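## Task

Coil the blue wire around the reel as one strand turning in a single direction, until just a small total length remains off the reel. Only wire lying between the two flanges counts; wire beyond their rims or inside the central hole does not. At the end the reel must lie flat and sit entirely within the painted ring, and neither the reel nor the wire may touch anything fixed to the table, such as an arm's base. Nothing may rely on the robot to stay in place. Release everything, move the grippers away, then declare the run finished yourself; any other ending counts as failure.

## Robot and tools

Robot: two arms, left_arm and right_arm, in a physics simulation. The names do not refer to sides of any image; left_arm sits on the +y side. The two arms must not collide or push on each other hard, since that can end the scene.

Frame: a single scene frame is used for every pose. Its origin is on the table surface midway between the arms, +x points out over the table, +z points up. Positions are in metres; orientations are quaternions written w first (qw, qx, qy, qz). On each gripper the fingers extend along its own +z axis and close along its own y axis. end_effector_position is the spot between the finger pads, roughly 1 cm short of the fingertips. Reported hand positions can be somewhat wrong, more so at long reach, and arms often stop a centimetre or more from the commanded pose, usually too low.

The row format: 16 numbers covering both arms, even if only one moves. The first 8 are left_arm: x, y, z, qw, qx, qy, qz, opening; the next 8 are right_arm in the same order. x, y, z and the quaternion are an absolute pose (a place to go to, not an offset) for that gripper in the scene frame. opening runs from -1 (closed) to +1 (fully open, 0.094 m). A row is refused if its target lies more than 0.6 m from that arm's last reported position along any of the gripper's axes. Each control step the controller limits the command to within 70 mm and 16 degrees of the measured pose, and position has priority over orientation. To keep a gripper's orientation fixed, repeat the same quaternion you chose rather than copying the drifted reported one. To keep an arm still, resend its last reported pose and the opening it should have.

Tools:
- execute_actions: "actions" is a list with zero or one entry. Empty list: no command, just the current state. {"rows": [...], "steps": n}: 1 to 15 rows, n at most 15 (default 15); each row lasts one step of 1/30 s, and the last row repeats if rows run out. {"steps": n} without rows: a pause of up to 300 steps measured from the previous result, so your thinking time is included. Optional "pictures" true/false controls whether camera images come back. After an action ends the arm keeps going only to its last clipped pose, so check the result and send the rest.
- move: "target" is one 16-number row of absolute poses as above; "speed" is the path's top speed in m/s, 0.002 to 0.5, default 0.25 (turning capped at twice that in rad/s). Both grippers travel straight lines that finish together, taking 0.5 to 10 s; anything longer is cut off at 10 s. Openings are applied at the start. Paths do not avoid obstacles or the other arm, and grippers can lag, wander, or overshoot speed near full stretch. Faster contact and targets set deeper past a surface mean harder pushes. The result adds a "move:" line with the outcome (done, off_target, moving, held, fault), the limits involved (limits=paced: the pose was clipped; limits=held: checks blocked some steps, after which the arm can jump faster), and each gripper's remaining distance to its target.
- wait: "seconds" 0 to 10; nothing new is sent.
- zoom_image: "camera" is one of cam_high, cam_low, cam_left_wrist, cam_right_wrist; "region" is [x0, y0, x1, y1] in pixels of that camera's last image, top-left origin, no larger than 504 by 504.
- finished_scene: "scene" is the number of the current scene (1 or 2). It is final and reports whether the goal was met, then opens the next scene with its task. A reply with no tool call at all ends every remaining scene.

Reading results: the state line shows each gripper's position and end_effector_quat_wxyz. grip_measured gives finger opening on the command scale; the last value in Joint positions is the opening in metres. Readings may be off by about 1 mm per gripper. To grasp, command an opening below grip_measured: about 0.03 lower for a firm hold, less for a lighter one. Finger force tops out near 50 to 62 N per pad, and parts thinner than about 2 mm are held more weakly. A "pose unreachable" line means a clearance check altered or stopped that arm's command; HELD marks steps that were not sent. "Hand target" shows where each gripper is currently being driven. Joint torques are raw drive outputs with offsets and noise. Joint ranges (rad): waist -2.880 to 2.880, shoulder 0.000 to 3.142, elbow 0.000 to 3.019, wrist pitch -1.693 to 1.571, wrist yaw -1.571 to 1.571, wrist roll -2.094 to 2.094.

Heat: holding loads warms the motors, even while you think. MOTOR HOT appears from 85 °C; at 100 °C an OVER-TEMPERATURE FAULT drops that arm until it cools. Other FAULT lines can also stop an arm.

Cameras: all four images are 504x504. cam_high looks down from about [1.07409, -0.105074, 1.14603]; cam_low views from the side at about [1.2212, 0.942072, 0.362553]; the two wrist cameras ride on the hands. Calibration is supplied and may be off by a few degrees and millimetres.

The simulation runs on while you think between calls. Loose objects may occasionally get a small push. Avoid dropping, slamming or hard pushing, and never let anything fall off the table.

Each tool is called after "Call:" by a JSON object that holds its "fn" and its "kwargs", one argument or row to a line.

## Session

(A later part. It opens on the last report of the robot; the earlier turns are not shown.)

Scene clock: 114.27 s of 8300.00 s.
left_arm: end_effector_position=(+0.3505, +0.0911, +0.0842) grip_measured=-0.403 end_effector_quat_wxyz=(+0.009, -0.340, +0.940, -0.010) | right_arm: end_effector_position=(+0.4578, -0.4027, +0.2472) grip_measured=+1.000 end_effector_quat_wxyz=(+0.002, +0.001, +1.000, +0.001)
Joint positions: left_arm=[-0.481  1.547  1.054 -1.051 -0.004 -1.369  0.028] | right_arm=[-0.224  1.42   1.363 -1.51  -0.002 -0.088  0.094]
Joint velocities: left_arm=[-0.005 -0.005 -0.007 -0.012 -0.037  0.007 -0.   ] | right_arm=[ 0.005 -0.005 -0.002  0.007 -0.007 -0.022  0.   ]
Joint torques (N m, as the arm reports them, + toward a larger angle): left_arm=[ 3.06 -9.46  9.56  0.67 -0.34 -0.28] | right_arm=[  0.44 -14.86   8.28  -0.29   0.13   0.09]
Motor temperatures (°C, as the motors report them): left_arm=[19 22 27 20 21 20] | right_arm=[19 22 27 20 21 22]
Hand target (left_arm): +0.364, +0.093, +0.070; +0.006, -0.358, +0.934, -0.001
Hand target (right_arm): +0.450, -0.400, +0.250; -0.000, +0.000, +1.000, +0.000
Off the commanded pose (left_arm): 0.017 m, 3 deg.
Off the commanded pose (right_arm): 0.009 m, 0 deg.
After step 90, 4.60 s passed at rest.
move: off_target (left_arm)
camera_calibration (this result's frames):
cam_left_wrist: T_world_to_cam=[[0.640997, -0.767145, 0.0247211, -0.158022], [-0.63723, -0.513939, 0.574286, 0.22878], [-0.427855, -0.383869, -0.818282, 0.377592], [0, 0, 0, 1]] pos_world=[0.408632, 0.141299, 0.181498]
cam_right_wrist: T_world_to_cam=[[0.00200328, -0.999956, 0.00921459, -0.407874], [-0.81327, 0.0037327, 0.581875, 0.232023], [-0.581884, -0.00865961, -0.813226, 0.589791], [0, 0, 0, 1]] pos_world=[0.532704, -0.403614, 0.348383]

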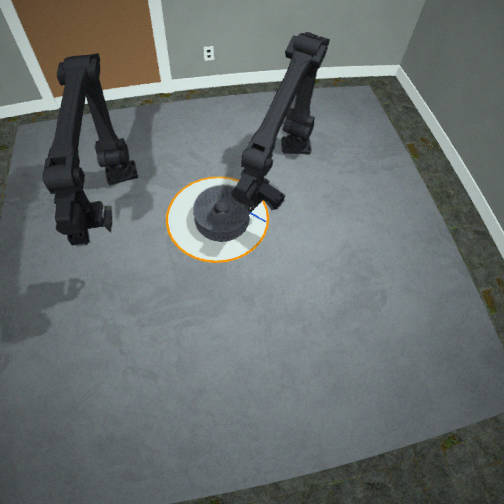

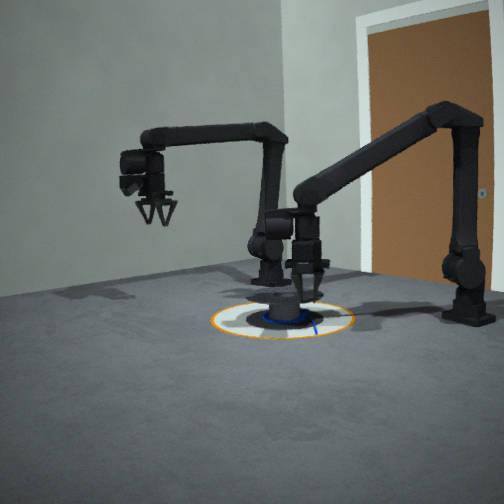

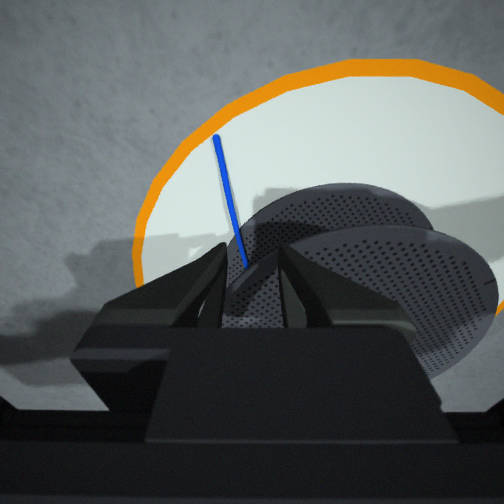

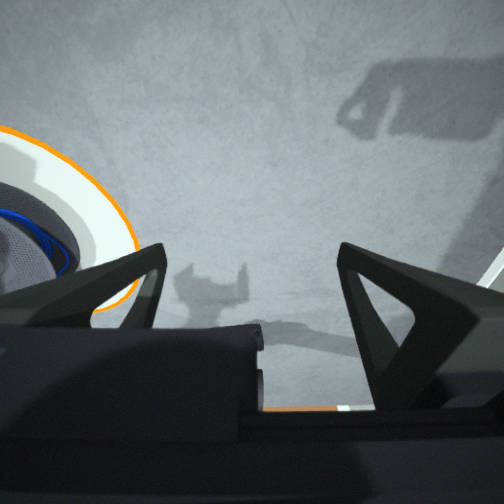

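Call:
{"fn": "move", "kwargs": {
  "target": [0.3505,0.0911,0.12,0,-0.358,0.934,0,-0.4,0.45,-0.40,0.25,0,0,1,0,1],
  "speed": 0.05
}}

Call:
{"fn": "move", "kwargs": {
  "target": [0.372,0.132,0.10,0,-0.407,0.914,0,-0.5,0.45,-0.40,0.25,0,0,1,0,1],
  "speed": 0.08
}}

Call:
{"fn": "move", "kwargs": {
  "target": [0.372,0.132,0.035,0,-0.407,0.914,0,-0.5,0.45,-0.40,0.25,0,0,1,0,1],
  "speed": 0.06
}}

Scene clock: 119.07 s of 8300.00 s.
left_arm: end_effector_position=(+0.3372, +0.1017, +0.1003) grip_measured=-0.403 end_effector_quat_wxyz=(-0.009, -0.350, +0.936, +0.019) | right_arm: end_effector_position=(+0.4578, -0.4027, +0.2472) grip_measured=+1.000 end_effector_quat_wxyz=(+0.002, +0.001, +1.000, +0.001)
Joint positions: left_arm=[-0.481  1.527  1.077 -1.164 -0.003 -1.391  0.028] | right_arm=[-0.224  1.42   1.363 -1.51  -0.002 -0.088  0.094]
Joint velocities: left_arm=[-0.005 -0.015 -0.017 -0.002 -0.007 -0.007  0.   ] | right_arm=[ 0.015 -0.005 -0.017  0.007  0.051  0.022  0.   ]
Joint torques (N m, as the arm reports them, + toward a larger angle): left_arm=[  1.52 -14.84  11.88  -0.77  -0.03  -0.26] | right_arm=[  0.44 -14.85   8.28  -0.28   0.13   0.09]
Motor temperatures (°C, as the motors report them): left_arm=[19 22 27 20 21 20] | right_arm=[19 22 27 20 21 22]
Hand target (left_arm): +0.349, +0.092, +0.120; +0.000, -0.358, +0.934, +0.000
Hand target (right_arm): +0.450, -0.400, +0.250; -0.000, +0.000, +1.000, +0.000
Off the commanded pose (left_arm): 0.026 m, 3 deg.
Off the commanded pose (right_arm): 0.009 m, 0 deg.
After step 90, 0.70 s passed at rest.
move: off_target (left_arm)
camera_calibration (this result's frames):
cam_left_wrist: T_world_to_cam=[[0.657914, -0.751887, -0.0426002, -0.142237], [-0.593921, -0.552809, 0.584517, 0.204833], [-0.463041, -0.359261, -0.810262, 0.397655], [0, 0, 0, 1]] pos_world=[0.399365, 0.149149, 0.196417]
cam_right_wrist: T_world_to_cam=[[0.00200328, -0.999956, 0.00921459, -0.407874], [-0.81327, 0.0037327, 0.581875, 0.232023], [-0.581884, -0.00865961, -0.813226, 0.589791], [0, 0, 0, 1]] pos_world=[0.532704, -0.403614, 0.348383]

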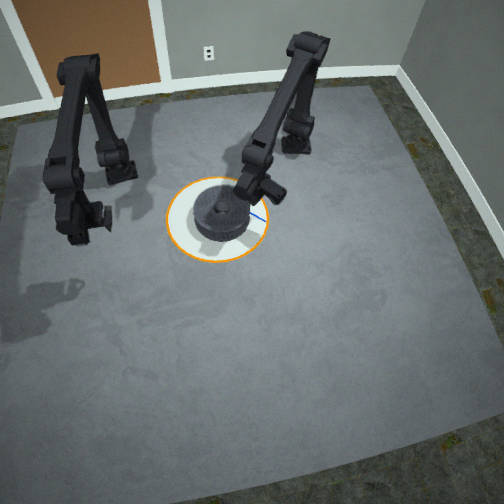

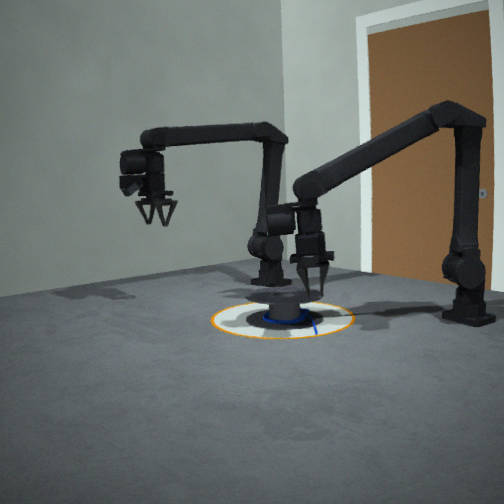

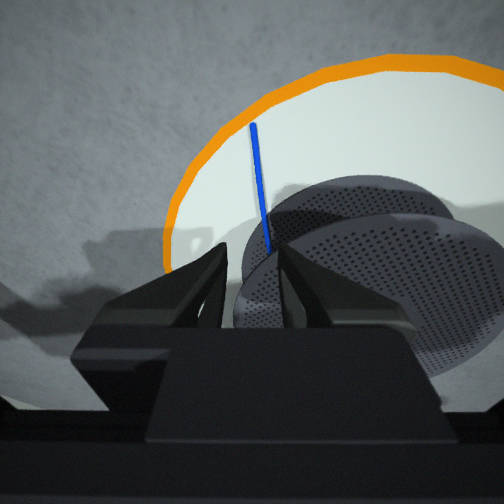

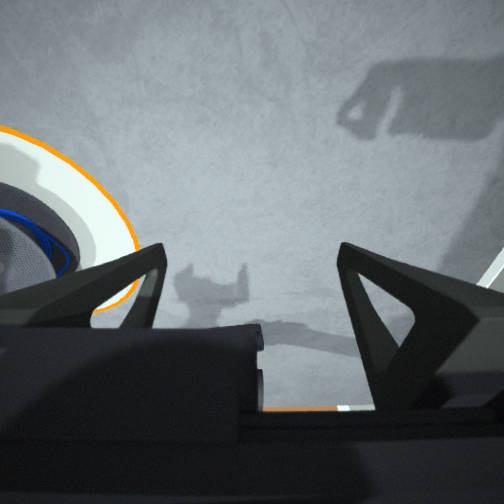

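Scene clock: 120.20 s of 8300.00 s.
left_arm: end_effector_position=(+0.3670, +0.1316, +0.1001) grip_measured=-0.497 end_effector_quat_wxyz=(-0.003, -0.398, +0.918, +0.007) | right_arm: end_effector_position=(+0.4578, -0.4027, +0.2472) grip_measured=+1.000 end_effector_quat_wxyz=(+0.002, +0.001, +1.000, +0.001)
Joint positions: left_arm=[-0.379  1.527  1.077 -1.136 -0.003 -1.391  0.024] | right_arm=[-0.224  1.42   1.363 -1.51  -0.002 -0.088  0.094]
Joint velocities: left_arm=[-0.005  0.005 -0.022 -0.002 -0.037 -0.051  0.   ] | right_arm=[ 0.005  0.005  0.002 -0.007 -0.037 -0.007  0.   ]
Joint torques (N m, as the arm reports them, + toward a larger angle): left_arm=[  2.27 -13.8    8.1    0.62  -0.06  -0.23] | right_arm=[  0.43 -14.85   8.28  -0.3    0.13   0.09]
Motor temperatures (°C, as the motors report them): left_arm=[19 22 27 20 21 20] | right_arm=[19 22 27 20 21 22]
Hand target (left_arm): +0.373, +0.132, +0.100; +0.001, -0.407, +0.914, -0.000
Hand target (right_arm): +0.450, -0.400, +0.250; -0.000, +0.000, +1.000, +0.000
Off the commanded pose (left_arm): 0.005 m, 1 deg.
Off the commanded pose (right_arm): 0.009 m, 0 deg.
move: done
camera_calibration (this result's frames):
cam_left_wrist: T_world_to_cam=[[0.731626, -0.681529, -0.0155717, -0.178419], [-0.548079, -0.601643, 0.581064, 0.229175], [-0.40538, -0.416587, -0.813709, 0.4088], [0, 0, 0, 1]] pos_world=[0.421861, 0.186585, 0.196701]
cam_right_wrist: T_world_to_cam=[[0.00200328, -0.999956, 0.00921459, -0.407874], [-0.81327, 0.0037327, 0.581875, 0.232023], [-0.581884, -0.00865961, -0.813226, 0.589791], [0, 0, 0, 1]] pos_world=[0.532704, -0.403614, 0.348383]

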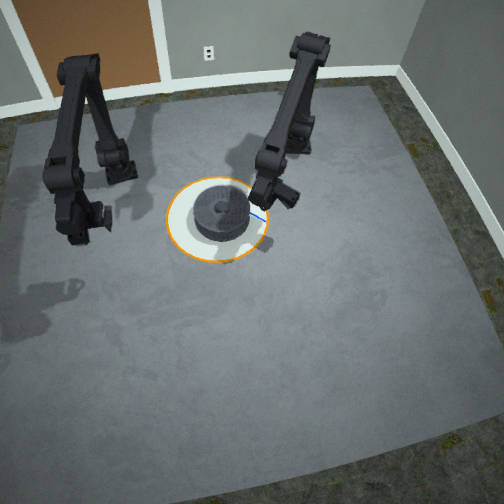

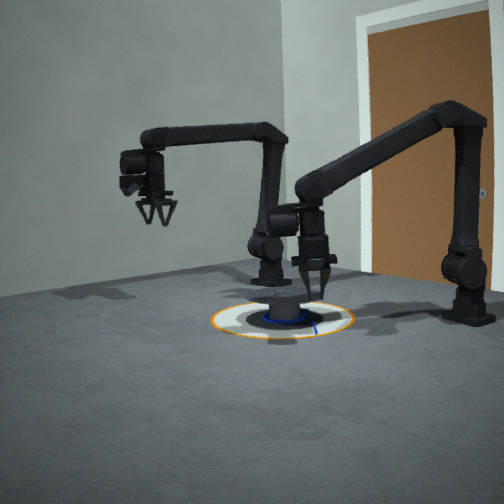

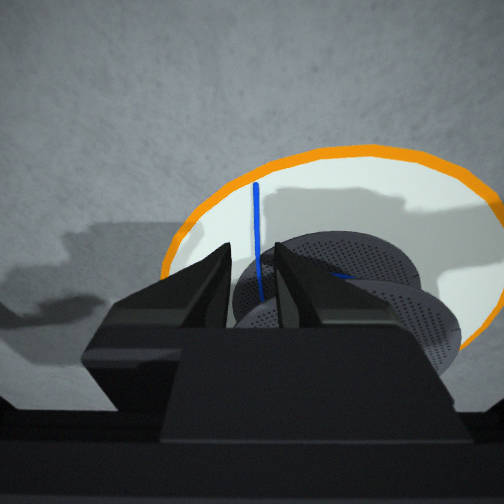

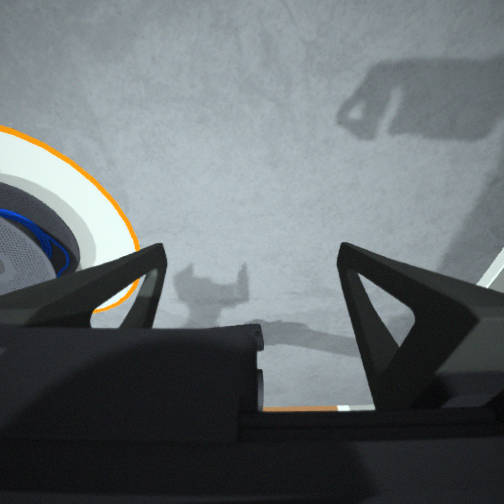

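Scene clock: 121.63 s of 8300.00 s.
left_arm: end_effector_position=(+0.3734, +0.1275, +0.0452) grip_measured=-0.497 end_effector_quat_wxyz=(+0.005, -0.398, +0.918, -0.004) | right_arm: end_effector_position=(+0.4578, -0.4027, +0.2472) grip_measured=+1.000 end_effector_quat_wxyz=(+0.002, +0.001, +1.000, +0.001)
Joint positions: left_arm=[-0.379  1.605  1.005 -0.958 -0.003 -1.391  0.024] | right_arm=[-0.224  1.42   1.363 -1.51  -0.002 -0.088  0.094]
Joint velocities: left_arm=[-0.005 -0.015 -0.007 -0.002 -0.007 -0.007  0.   ] | right_arm=[-0.015  0.005 -0.002 -0.007  0.022 -0.022  0.   ]
Joint torques (N m, as the arm reports them, + toward a larger angle): left_arm=[  2.13 -12.59   6.47   0.7   -0.02  -0.24] | right_arm=[  0.44 -14.86   8.27  -0.29   0.13   0.09]
Motor temperatures (°C, as the motors report them): left_arm=[19 22 27 20 21 20] | right_arm=[19 22 27 20 21 22]
Hand target (left_arm): +0.373, +0.131, +0.035; +0.000, -0.407, +0.914, -0.000
Hand target (right_arm): +0.450, -0.400, +0.250; -0.000, +0.000, +1.000, +0.000
Off the commanded pose (left_arm): 0.011 m, 1 deg.
Off the commanded pose (right_arm): 0.009 m, 0 deg.
move: off_target (left_arm)
camera_calibration (this result's frames):
cam_left_wrist: T_world_to_cam=[[0.731673, -0.681559, 0.0114686, -0.187972], [-0.561439, -0.593008, 0.577172, 0.266178], [-0.386576, -0.42874, -0.816542, 0.359614], [0, 0, 0, 1]] pos_world=[0.425995, 0.183913, 0.142165]
cam_right_wrist: T_world_to_cam=[[0.00200328, -0.999956, 0.00921459, -0.407874], [-0.81327, 0.0037327, 0.581875, 0.232023], [-0.581884, -0.00865961, -0.813226, 0.589791], [0, 0, 0, 1]] pos_world=[0.532704, -0.403614, 0.348383]

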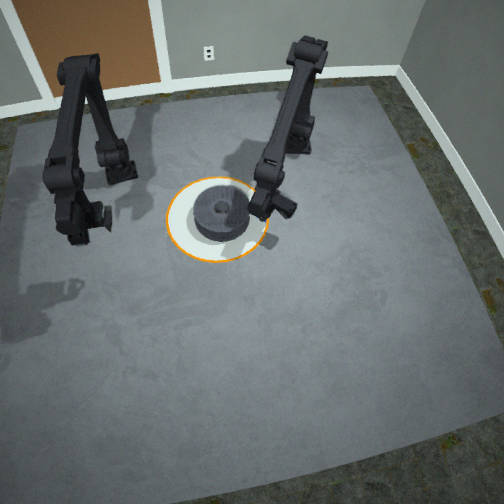

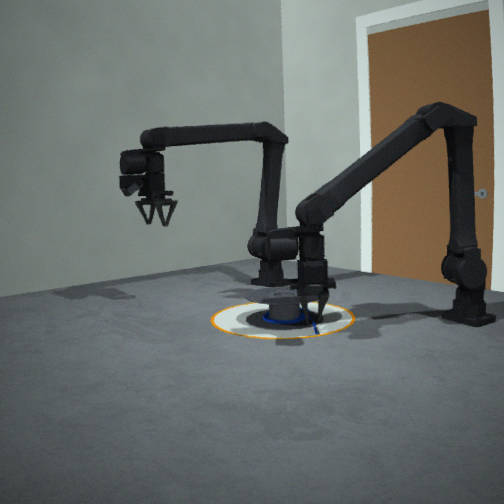

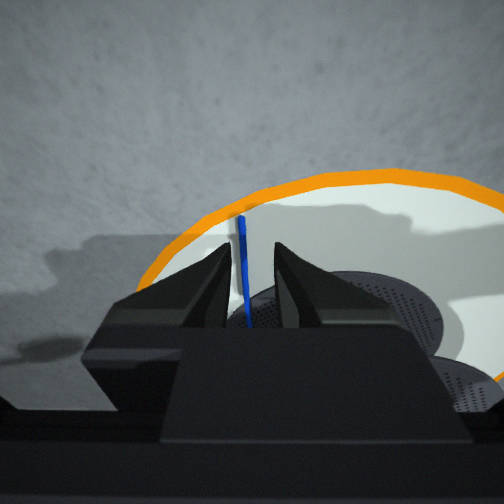

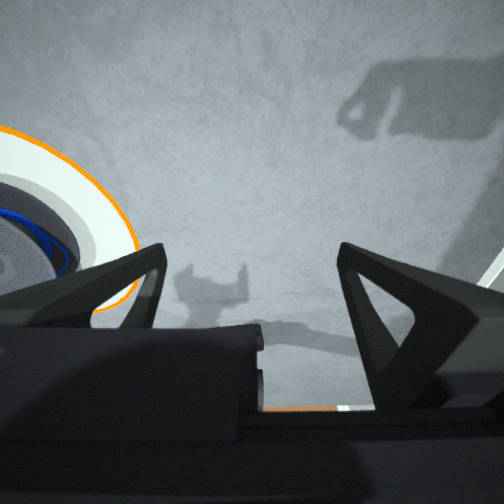

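Call:
{"fn": "move", "kwargs": {
  "target": [0.366,0.134,0.004,0,-0.407,0.914,0,-0.5,0.45,-0.40,0.25,0,0,1,0,1],
  "speed": 0.03
}}

Scene clock: 125.10 s of 8300.00 s.
left_arm: end_effector_position=(+0.3703, +0.1295, +0.0190) grip_measured=-0.497 end_effector_quat_wxyz=(+0.008, -0.398, +0.917, -0.008) | right_arm: end_effector_position=(+0.4578, -0.4027, +0.2472) grip_measured=+1.000 end_effector_quat_wxyz=(+0.002, +0.001, +1.000, +0.001)
Joint positions: left_arm=[-0.379  1.635  0.959 -0.872 -0.003 -1.392  0.024] | right_arm=[-0.224  1.42   1.363 -1.51  -0.002 -0.088  0.094]
Joint velocities: left_arm=[ 0.005  0.005 -0.007 -0.002  0.022  0.022  0.   ] | right_arm=[-0.005 -0.005 -0.002 -0.002  0.007 -0.007  0.   ]
Joint torques (N m, as the arm reports them, + toward a larger angle): left_arm=[  1.79 -12.02   5.59   0.9   -0.04  -0.28] | right_arm=[  0.44 -14.85   8.27  -0.3    0.13   0.09]
Motor temperatures (°C, as the motors report them): left_arm=[19 22 27 20 21 20] | right_arm=[19 22 27 20 21 22]
Hand target (left_arm): +0.366, +0.134, +0.004; +0.000, -0.407, +0.914, +0.000
Hand target (right_arm): +0.450, -0.400, +0.250; -0.000, +0.000, +1.000, +0.000
Off the commanded pose (left_arm): 0.016 m, 2 deg.
Off the commanded pose (right_arm): 0.009 m, 0 deg.
move: off_target (left_arm)
camera_calibration (this result's frames):
cam_left_wrist: T_world_to_cam=[[0.732063, -0.680917, 0.0208621, -0.184472], [-0.565602, -0.590447, 0.575732, 0.281942], [-0.379708, -0.433272, -0.817372, 0.336011], [0, 0, 0, 1]] pos_world=[0.422098, 0.186446, 0.116172]
cam_right_wrist: T_world_to_cam=[[0.00200328, -0.999956, 0.00921459, -0.407874], [-0.81327, 0.0037327, 0.581875, 0.232023], [-0.581884, -0.00865961, -0.813226, 0.589791], [0, 0, 0, 1]] pos_world=[0.532704, -0.403614, 0.348383]

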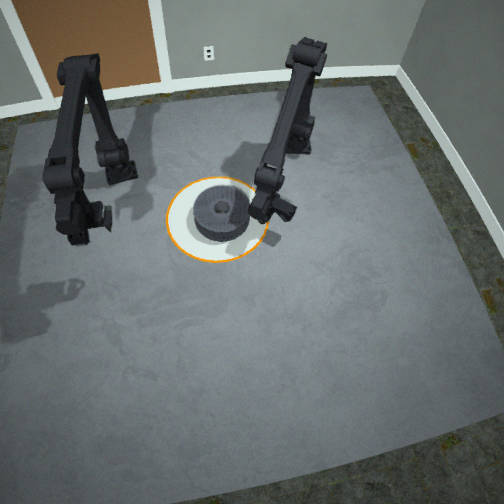

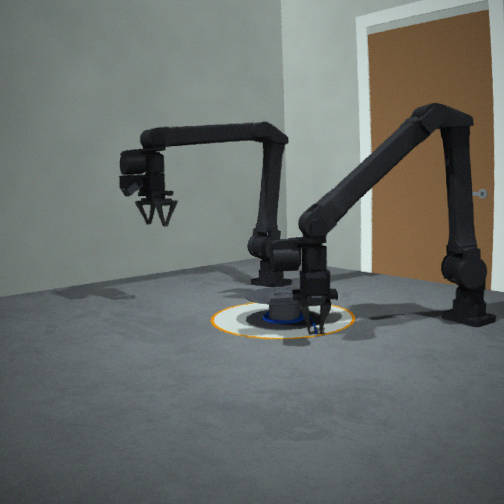

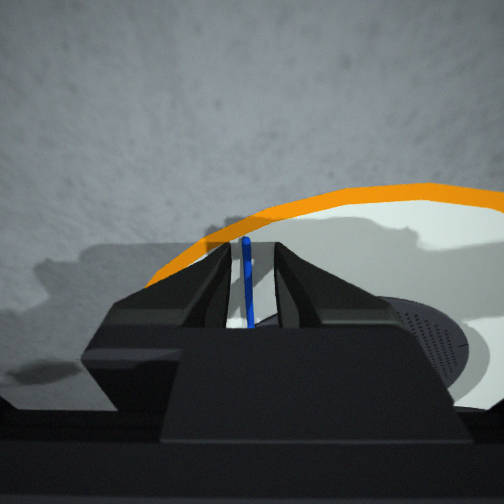

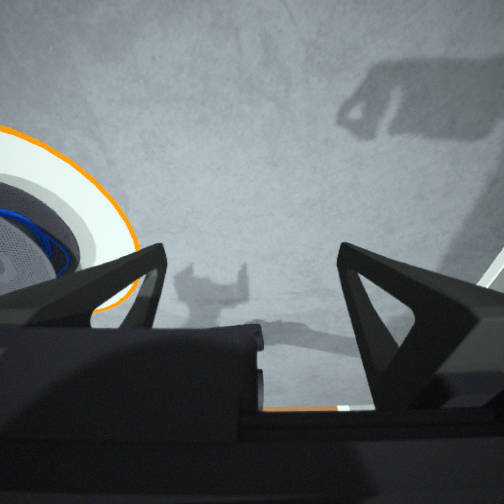

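Call:
{"fn": "move", "kwargs": {
  "target": [0.366,0.134,0.008,0,-0.407,0.914,0,-0.975,0.45,-0.40,0.25,0,0,1,0,1],
  "speed": 0.03
}}

Call:
{"fn": "move", "kwargs": {
  "target": [0.385,0.12,0.06,0,-0.259,0.966,0,-0.975,0.45,-0.40,0.25,0,0,1,0,1],
  "speed": 0.05
}}

Call:
{"fn": "move", "kwargs": {
  "target": [0.44,0.085,0.05,-0.099,0.239,0.893,-0.370,-0.975,0.45,-0.40,0.25,0,0,1,0,1],
  "speed": 0.08
}}

Call:
{"fn": "zoom_image", "kwargs": {
  "camera": "cam_high",
  "region": [150, 140, 310, 280]
}}

Scene clock: 129.90 s of 8300.00 s.
left_arm: end_effector_position=(+0.3703, +0.1295, +0.0190) grip_measured=-0.953 end_effector_quat_wxyz=(+0.008, -0.398, +0.917, -0.008) | right_arm: end_effector_position=(+0.4578, -0.4027, +0.2472) grip_measured=+1.000 end_effector_quat_wxyz=(+0.002, +0.001, +1.000, +0.001)
Joint positions: left_arm=[-0.379  1.635  0.959 -0.872 -0.003 -1.393  0.002] | right_arm=[-0.224  1.42   1.363 -1.51  -0.002 -0.088  0.094]
Joint velocities: left_arm=[-0.005 -0.015 -0.022 -0.002  0.037 -0.051 -0.   ] | right_arm=[-0.015  0.015  0.022  0.002 -0.081 -0.022  0.   ]
Joint torques (N m, as the arm reports them, + toward a larger angle): left_arm=[  1.77 -12.76   5.82   0.38  -0.04  -0.26] | right_arm=[  0.46 -14.87   8.29  -0.29   0.13   0.09]
Motor temperatures (°C, as the motors report them): left_arm=[19 22 27 20 21 20] | right_arm=[19 22 27 20 21 22]
Hand target (left_arm): +0.366, +0.134, +0.008; +0.000, -0.407, +0.913, +0.000
Hand target (right_arm): +0.450, -0.400, +0.250; -0.000, +0.000, +1.000, +0.000
Off the commanded pose (left_arm): 0.013 m, 2 deg.
Off the commanded pose (right_arm): 0.009 m, 0 deg.
After step 90, 1.07 s passed at rest.
move: off_target (left_arm)
camera_calibration (this result's frames):
cam_left_wrist: T_world_to_cam=[[0.732583, -0.680358, 0.0208677, -0.184737], [-0.565147, -0.590869, 0.575745, 0.281828], [-0.379383, -0.433574, -0.817363, 0.335929], [0, 0, 0, 1]] pos_world=[0.422055, 0.186487, 0.11617]
cam_right_wrist: T_world_to_cam=[[0.00200328, -0.999956, 0.00921459, -0.407874], [-0.81327, 0.0037327, 0.581875, 0.232023], [-0.581884, -0.00865961, -0.813226, 0.589791], [0, 0, 0, 1]] pos_world=[0.532704, -0.403614, 0.348383]

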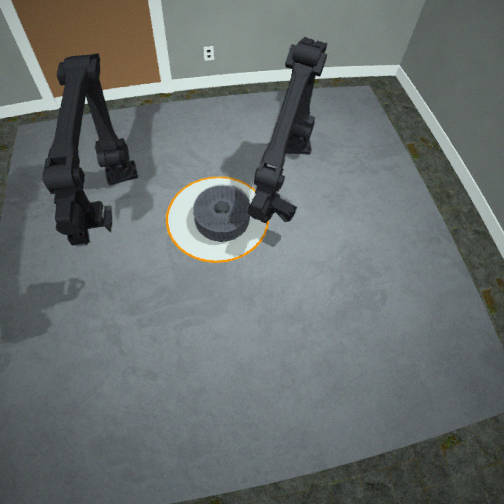

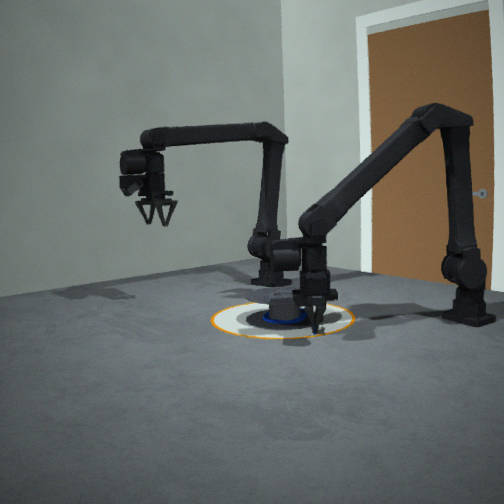

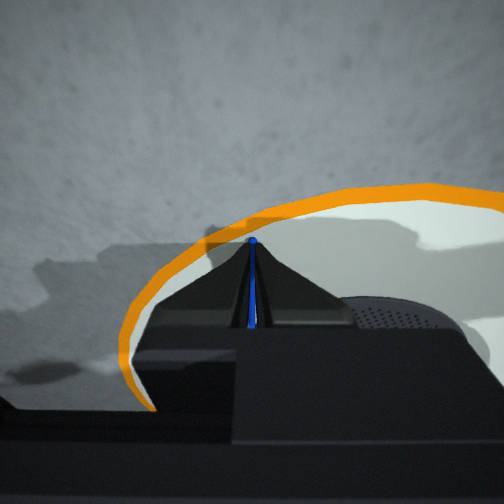

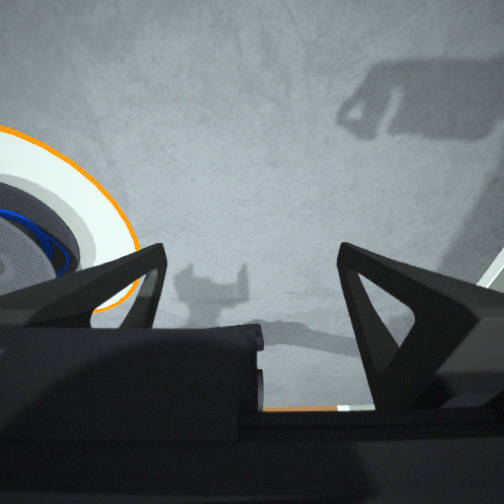

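Scene clock: 133.13 s of 8300.00 s.
left_arm: end_effector_position=(+0.3684, +0.1307, +0.0406) grip_measured=-0.953 end_effector_quat_wxyz=(-0.013, -0.267, +0.963, +0.018) | right_arm: end_effector_position=(+0.4578, -0.4027, +0.2472) grip_measured=+1.000 end_effector_quat_wxyz=(+0.002, +0.001, +1.000, +0.001)
Joint positions: left_arm=[-0.379  1.631  1.023 -1.007 -0.003 -1.114  0.002] | right_arm=[-0.224  1.42   1.363 -1.51  -0.002 -0.088  0.094]
Joint velocities: left_arm=[-0.015 -0.005 -0.002 -0.002  0.022  0.066 -0.   ] | right_arm=[-0.015 -0.005 -0.007  0.007 -0.022 -0.007  0.   ]
Joint torques (N m, as the arm reports them, + toward a larger angle): left_arm=[  1.47 -16.11  11.04  -0.84  -0.05   0.03] | right_arm=[  0.48 -14.82   8.27  -0.28   0.13   0.09]
Motor temperatures (°C, as the motors report them): left_arm=[19 22 27 20 21 20] | right_arm=[19 22 27 20 21 22]
Hand target (left_arm): +0.384, +0.121, +0.061; +0.001, -0.259, +0.966, +0.000
Hand target (right_arm): +0.450, -0.400, +0.250; -0.000, +0.000, +1.000, +0.000
Off the commanded pose (left_arm): 0.028 m, 3 deg.
Off the commanded pose (right_arm): 0.009 m, 0 deg.
move: off_target (left_arm)
camera_calibration (this result's frames):
cam_left_wrist: T_world_to_cam=[[0.516334, -0.85536, -0.0419466, -0.0778609], [-0.675145, -0.436704, 0.594533, 0.288668], [-0.526857, -0.278657, -0.802977, 0.386874], [0, 0, 0, 1]] pos_world=[0.438922, 0.167269, 0.135763]
cam_right_wrist: T_world_to_cam=[[0.00200328, -0.999956, 0.00921459, -0.407874], [-0.81327, 0.0037327, 0.581875, 0.232023], [-0.581884, -0.00865961, -0.813226, 0.589791], [0, 0, 0, 1]] pos_world=[0.532704, -0.403614, 0.348383]

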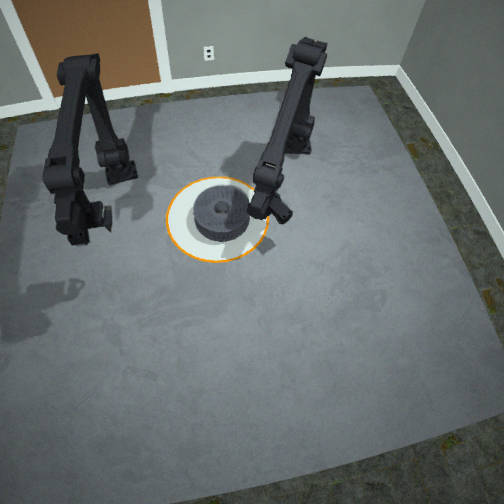

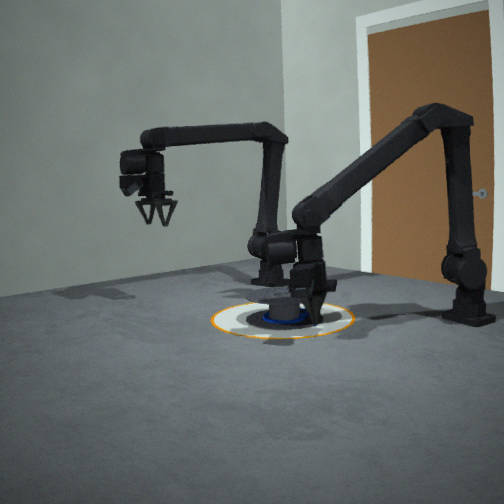

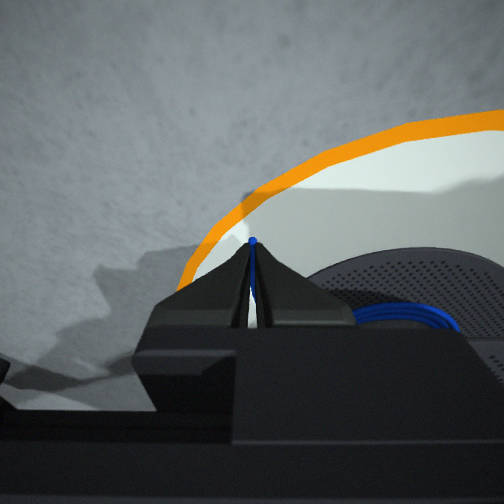

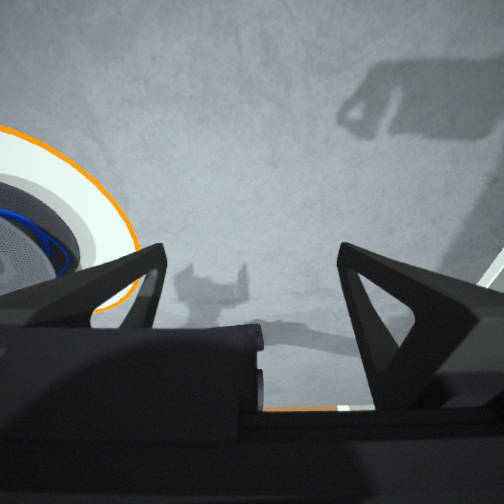

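Scene clock: 141.70 s of 8300.00 s.
left_arm: end_effector_position=(+0.4224, +0.0858, +0.0492) grip_measured=-0.953 end_effector_quat_wxyz=(-0.113, +0.236, +0.894, -0.363) | right_arm: end_effector_position=(+0.4578, -0.4027, +0.2472) grip_measured=+1.000 end_effector_quat_wxyz=(+0.002, +0.001, +1.000, +0.001)
Joint positions: left_arm=[-0.149  1.885  1.252 -1.147  0.756  0.255  0.002] | right_arm=[-0.224  1.42   1.363 -1.51  -0.002 -0.088  0.094]
Joint velocities: left_arm=[-0.005  0.005 -0.022 -0.027 -0.022  0.051  0.001] | right_arm=[-0.024 -0.034  0.007 -0.007  0.037 -0.022  0.   ]
Joint torques (N m, as the arm reports them, + toward a larger angle): left_arm=[  2.63 -16.39  10.74  -1.01   0.51   0.12] | right_arm=[  0.46 -14.86   8.27  -0.28   0.13   0.09]
Motor temperatures (°C, as the motors report them): left_arm=[19 22 28 20 21 20] | right_arm=[19 22 27 20 21 22]
Hand target (left_arm): +0.440, +0.087, +0.051; -0.104, +0.238, +0.893, -0.366
Hand target (right_arm): +0.450, -0.400, +0.250; -0.000, +0.000, +1.000, +0.000
Off the commanded pose (left_arm): 0.018 m, 2 deg.
Off the commanded pose (right_arm): 0.009 m, 0 deg.
move: off_target (left_arm)
camera_calibration (this result's frames):
cam_left_wrist: T_world_to_cam=[[-0.337485, -0.627586, 0.701597, 0.16073], [-0.485584, 0.754572, 0.441395, 0.125682], [-0.806419, -0.191721, -0.559403, 0.508304], [0, 0, 0, 1]] pos_world=[0.525179, 0.103488, 0.116104]
cam_right_wrist: T_world_to_cam=[[0.00200328, -0.999956, 0.00921459, -0.407874], [-0.81327, 0.0037327, 0.581875, 0.232023], [-0.581884, -0.00865961, -0.813226, 0.589791], [0, 0, 0, 1]] pos_world=[0.532704, -0.403614, 0.348383]

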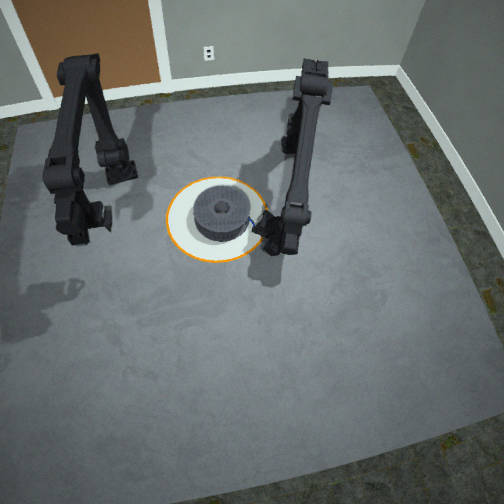

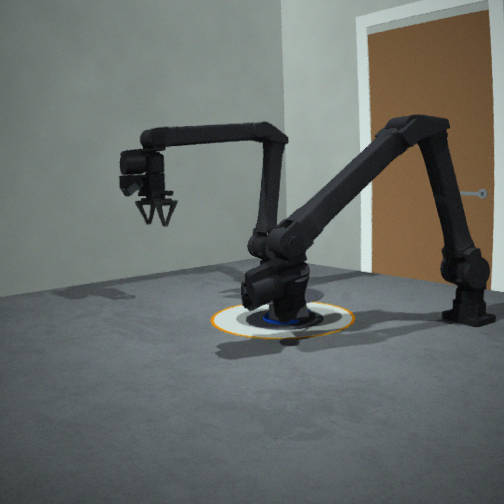

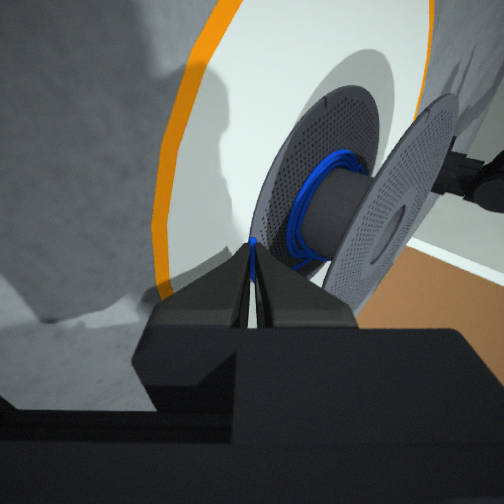

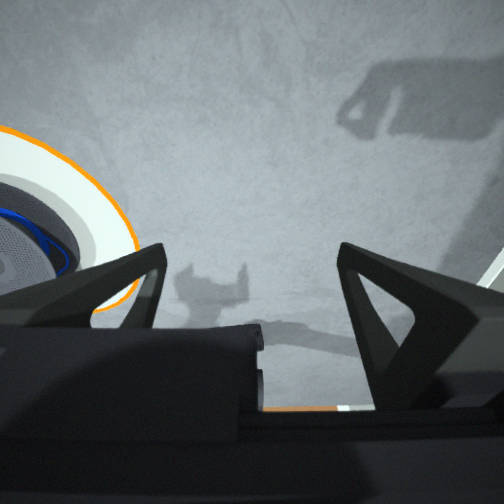

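Region (150, 140, 310, 280) of cam_high's 504x504 image, scaled by 3.150, with more detail than that image has; it fills the top 441 rows of this view, and the rest is white.

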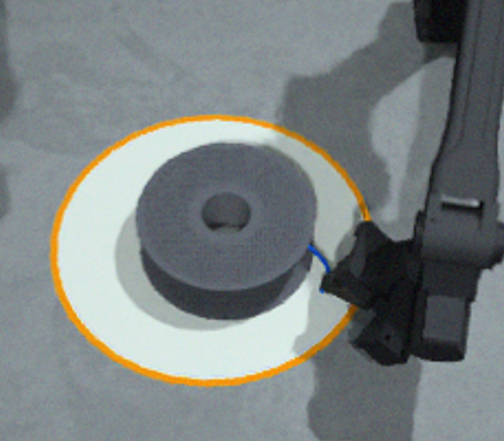

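Call:
{"fn": "move", "kwargs": {
  "target": [0.45,0.035,0.04,-0.195,0.375,0.804,-0.419,-0.975,0.45,-0.40,0.25,0,0,1,0,1],
  "speed": 0.06
}}

Call:
{"fn": "zoom_image", "kwargs": {
  "camera": "cam_high",
  "region": [150, 140, 310, 280]
}}

Scene clock: 147.70 s of 8300.00 s.
left_arm: end_effector_position=(+0.4423, +0.0446, +0.0416) grip_measured=-0.953 end_effector_quat_wxyz=(-0.197, +0.363, +0.811, -0.415) | right_arm: end_effector_position=(+0.4578, -0.4027, +0.2472) grip_measured=+1.000 end_effector_quat_wxyz=(+0.002, +0.001, +1.000, +0.001)
Joint positions: left_arm=[-0.199  2.164  1.602 -1.578  0.814  0.7    0.002] | right_arm=[-0.224  1.42   1.363 -1.51  -0.002 -0.088  0.094]
Joint velocities: left_arm=[-0.005 -0.005 -0.022 -0.017 -0.066  0.095 -0.001] | right_arm=[-0.005 -0.005 -0.007  0.007  0.007  0.022  0.   ]
Joint torques (N m, as the arm reports them, + toward a larger angle): left_arm=[  0.65 -20.57  10.45  -1.87   0.49   0.13] | right_arm=[  0.48 -14.85   8.27  -0.28   0.13   0.09]
Motor temperatures (°C, as the motors report them): left_arm=[19 22 28 20 22 20] | right_arm=[19 22 27 20 21 22]
Hand target (left_arm): +0.449, +0.035, +0.040; -0.195, +0.374, +0.805, -0.417
Hand target (right_arm): +0.450, -0.400, +0.250; -0.000, +0.000, +1.000, +0.000
Off the commanded pose (left_arm): 0.012 m, 2 deg.
Off the commanded pose (right_arm): 0.009 m, 0 deg.
move: off_target (left_arm)
camera_calibration (this result's frames):
cam_left_wrist: T_world_to_cam=[[-0.424163, -0.394618, 0.815084, 0.170177], [-0.175636, 0.91882, 0.353442, 0.0290455], [-0.888391, 0.00675894, -0.459038, 0.535439], [0, 0, 0, 1]] pos_world=[0.552963, 0.0368485, 0.0968123]
cam_right_wrist: T_world_to_cam=[[0.00200328, -0.999956, 0.00921459, -0.407874], [-0.81327, 0.0037327, 0.581875, 0.232023], [-0.581884, -0.00865961, -0.813226, 0.589791], [0, 0, 0, 1]] pos_world=[0.532704, -0.403614, 0.348383]

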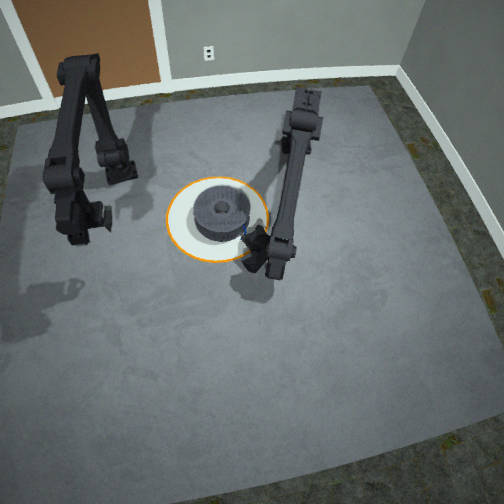

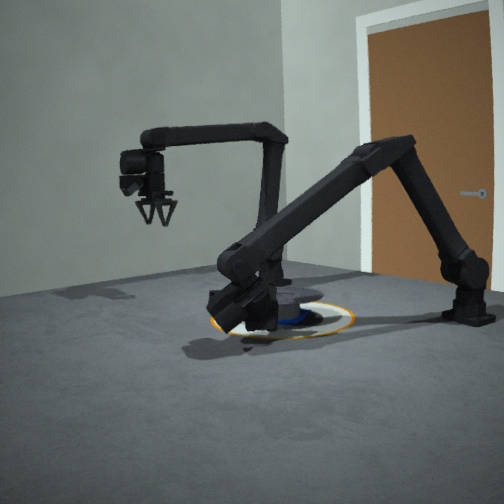

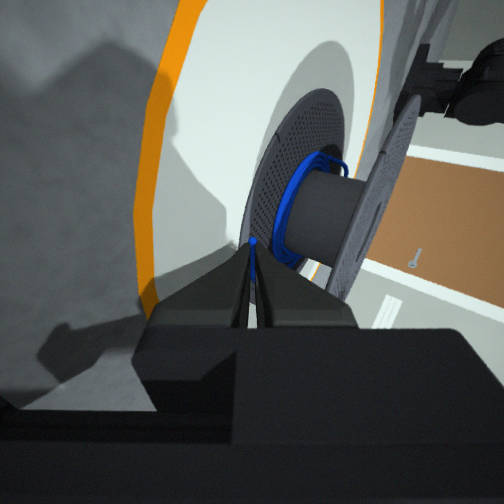

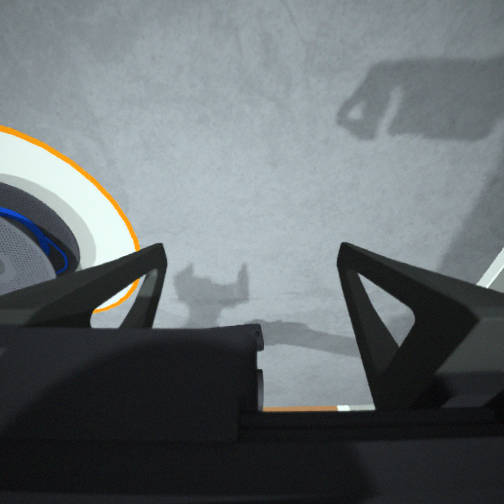

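Region (150, 140, 310, 280) of cam_high's 504x504 image, scaled by 3.150, with more detail than that image has; it fills the top 441 rows of this view, and the rest is white.

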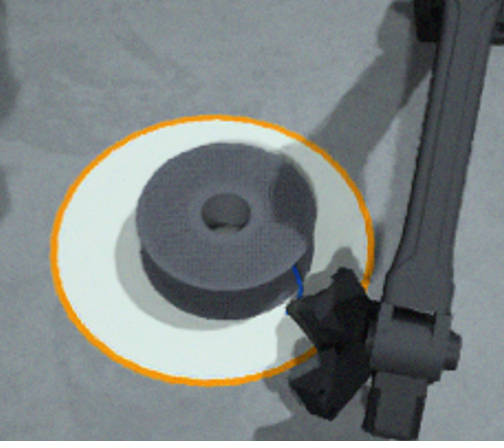

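Call:
{"fn": "move", "kwargs": {
  "target": [0.412,-0.005,0.036,-0.195,0.375,0.804,-0.419,-0.975,0.45,-0.40,0.25,0,0,1,0,1],
  "speed": 0.04
}}

Call:
{"fn": "zoom_image", "kwargs": {
  "camera": "cam_high",
  "region": [150, 140, 310, 280]
}}

Scene clock: 152.17 s of 8300.00 s.
left_arm: end_effector_position=(+0.4151, -0.0009, +0.0311) grip_measured=-0.953 end_effector_quat_wxyz=(-0.200, +0.373, +0.803, -0.420) | right_arm: end_effector_position=(+0.4578, -0.4027, +0.2472) grip_measured=+1.000 end_effector_quat_wxyz=(+0.002, +0.001, +1.000, +0.001)
Joint positions: left_arm=[-0.291  2.164  1.57  -1.486  0.864  0.624  0.002] | right_arm=[-0.224  1.42   1.363 -1.51  -0.002 -0.088  0.094]
Joint velocities: left_arm=[-0.005 -0.005 -0.002  0.002  0.037 -0.022 -0.001] | right_arm=[-0.005 -0.015  0.002  0.027  0.022  0.051  0.   ]
Joint torques (N m, as the arm reports them, + toward a larger angle): left_arm=[  0.56 -24.5    5.6   -0.31   0.53  -0.2 ] | right_arm=[  0.49 -14.85   8.28  -0.28   0.12   0.09]
Motor temperatures (°C, as the motors report them): left_arm=[19 23 28 20 22 20] | right_arm=[19 22 27 20 21 22]
Hand target (left_arm): +0.411, -0.005, +0.036; -0.196, +0.375, +0.803, -0.420
Hand target (right_arm): +0.450, -0.400, +0.250; -0.000, +0.000, +1.000, +0.000
Off the commanded pose (left_arm): 0.007 m, 1 deg.
Off the commanded pose (right_arm): 0.009 m, 0 deg.
move: done
camera_calibration (this result's frames):
cam_left_wrist: T_world_to_cam=[[-0.42975, -0.37097, 0.823223, 0.151354], [-0.153915, 0.928459, 0.338044, 0.0612444], [-0.889733, 0.0185684, -0.456103, 0.507281], [0, 0, 0, 1]] pos_world=[0.525815, -0.0101345, 0.0860708]
cam_right_wrist: T_world_to_cam=[[0.00200328, -0.999956, 0.00921459, -0.407874], [-0.81327, 0.0037327, 0.581875, 0.232023], [-0.581884, -0.00865961, -0.813226, 0.589791], [0, 0, 0, 1]] pos_world=[0.532704, -0.403614, 0.348383]

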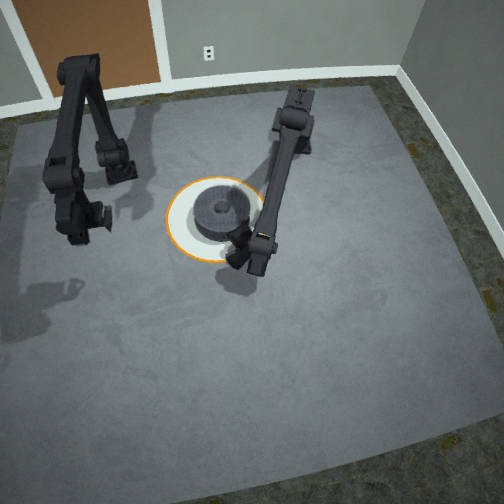

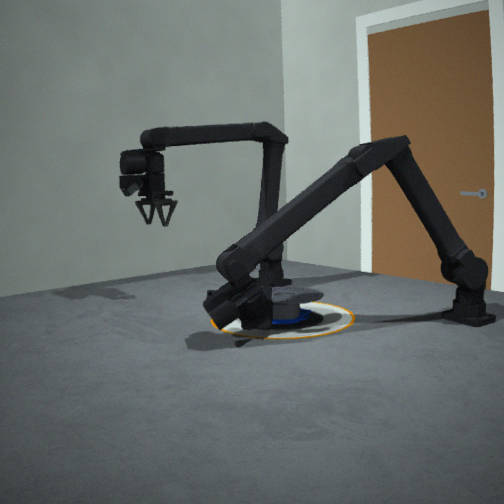

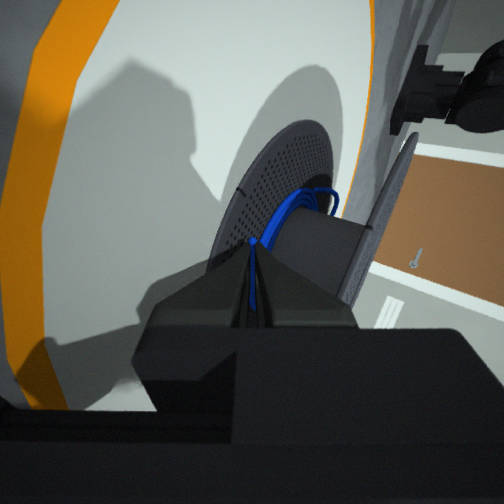

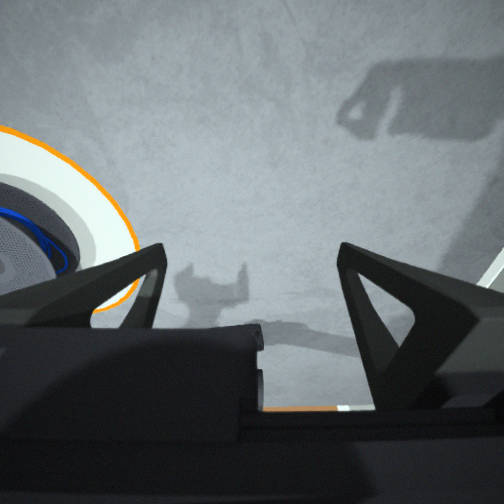

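Region (150, 140, 310, 280) of cam_high's 504x504 image, scaled by 3.150, with more detail than that image has; it fills the top 441 rows of this view, and the rest is white.

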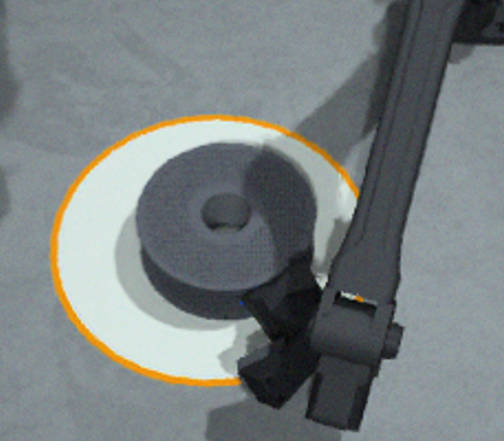

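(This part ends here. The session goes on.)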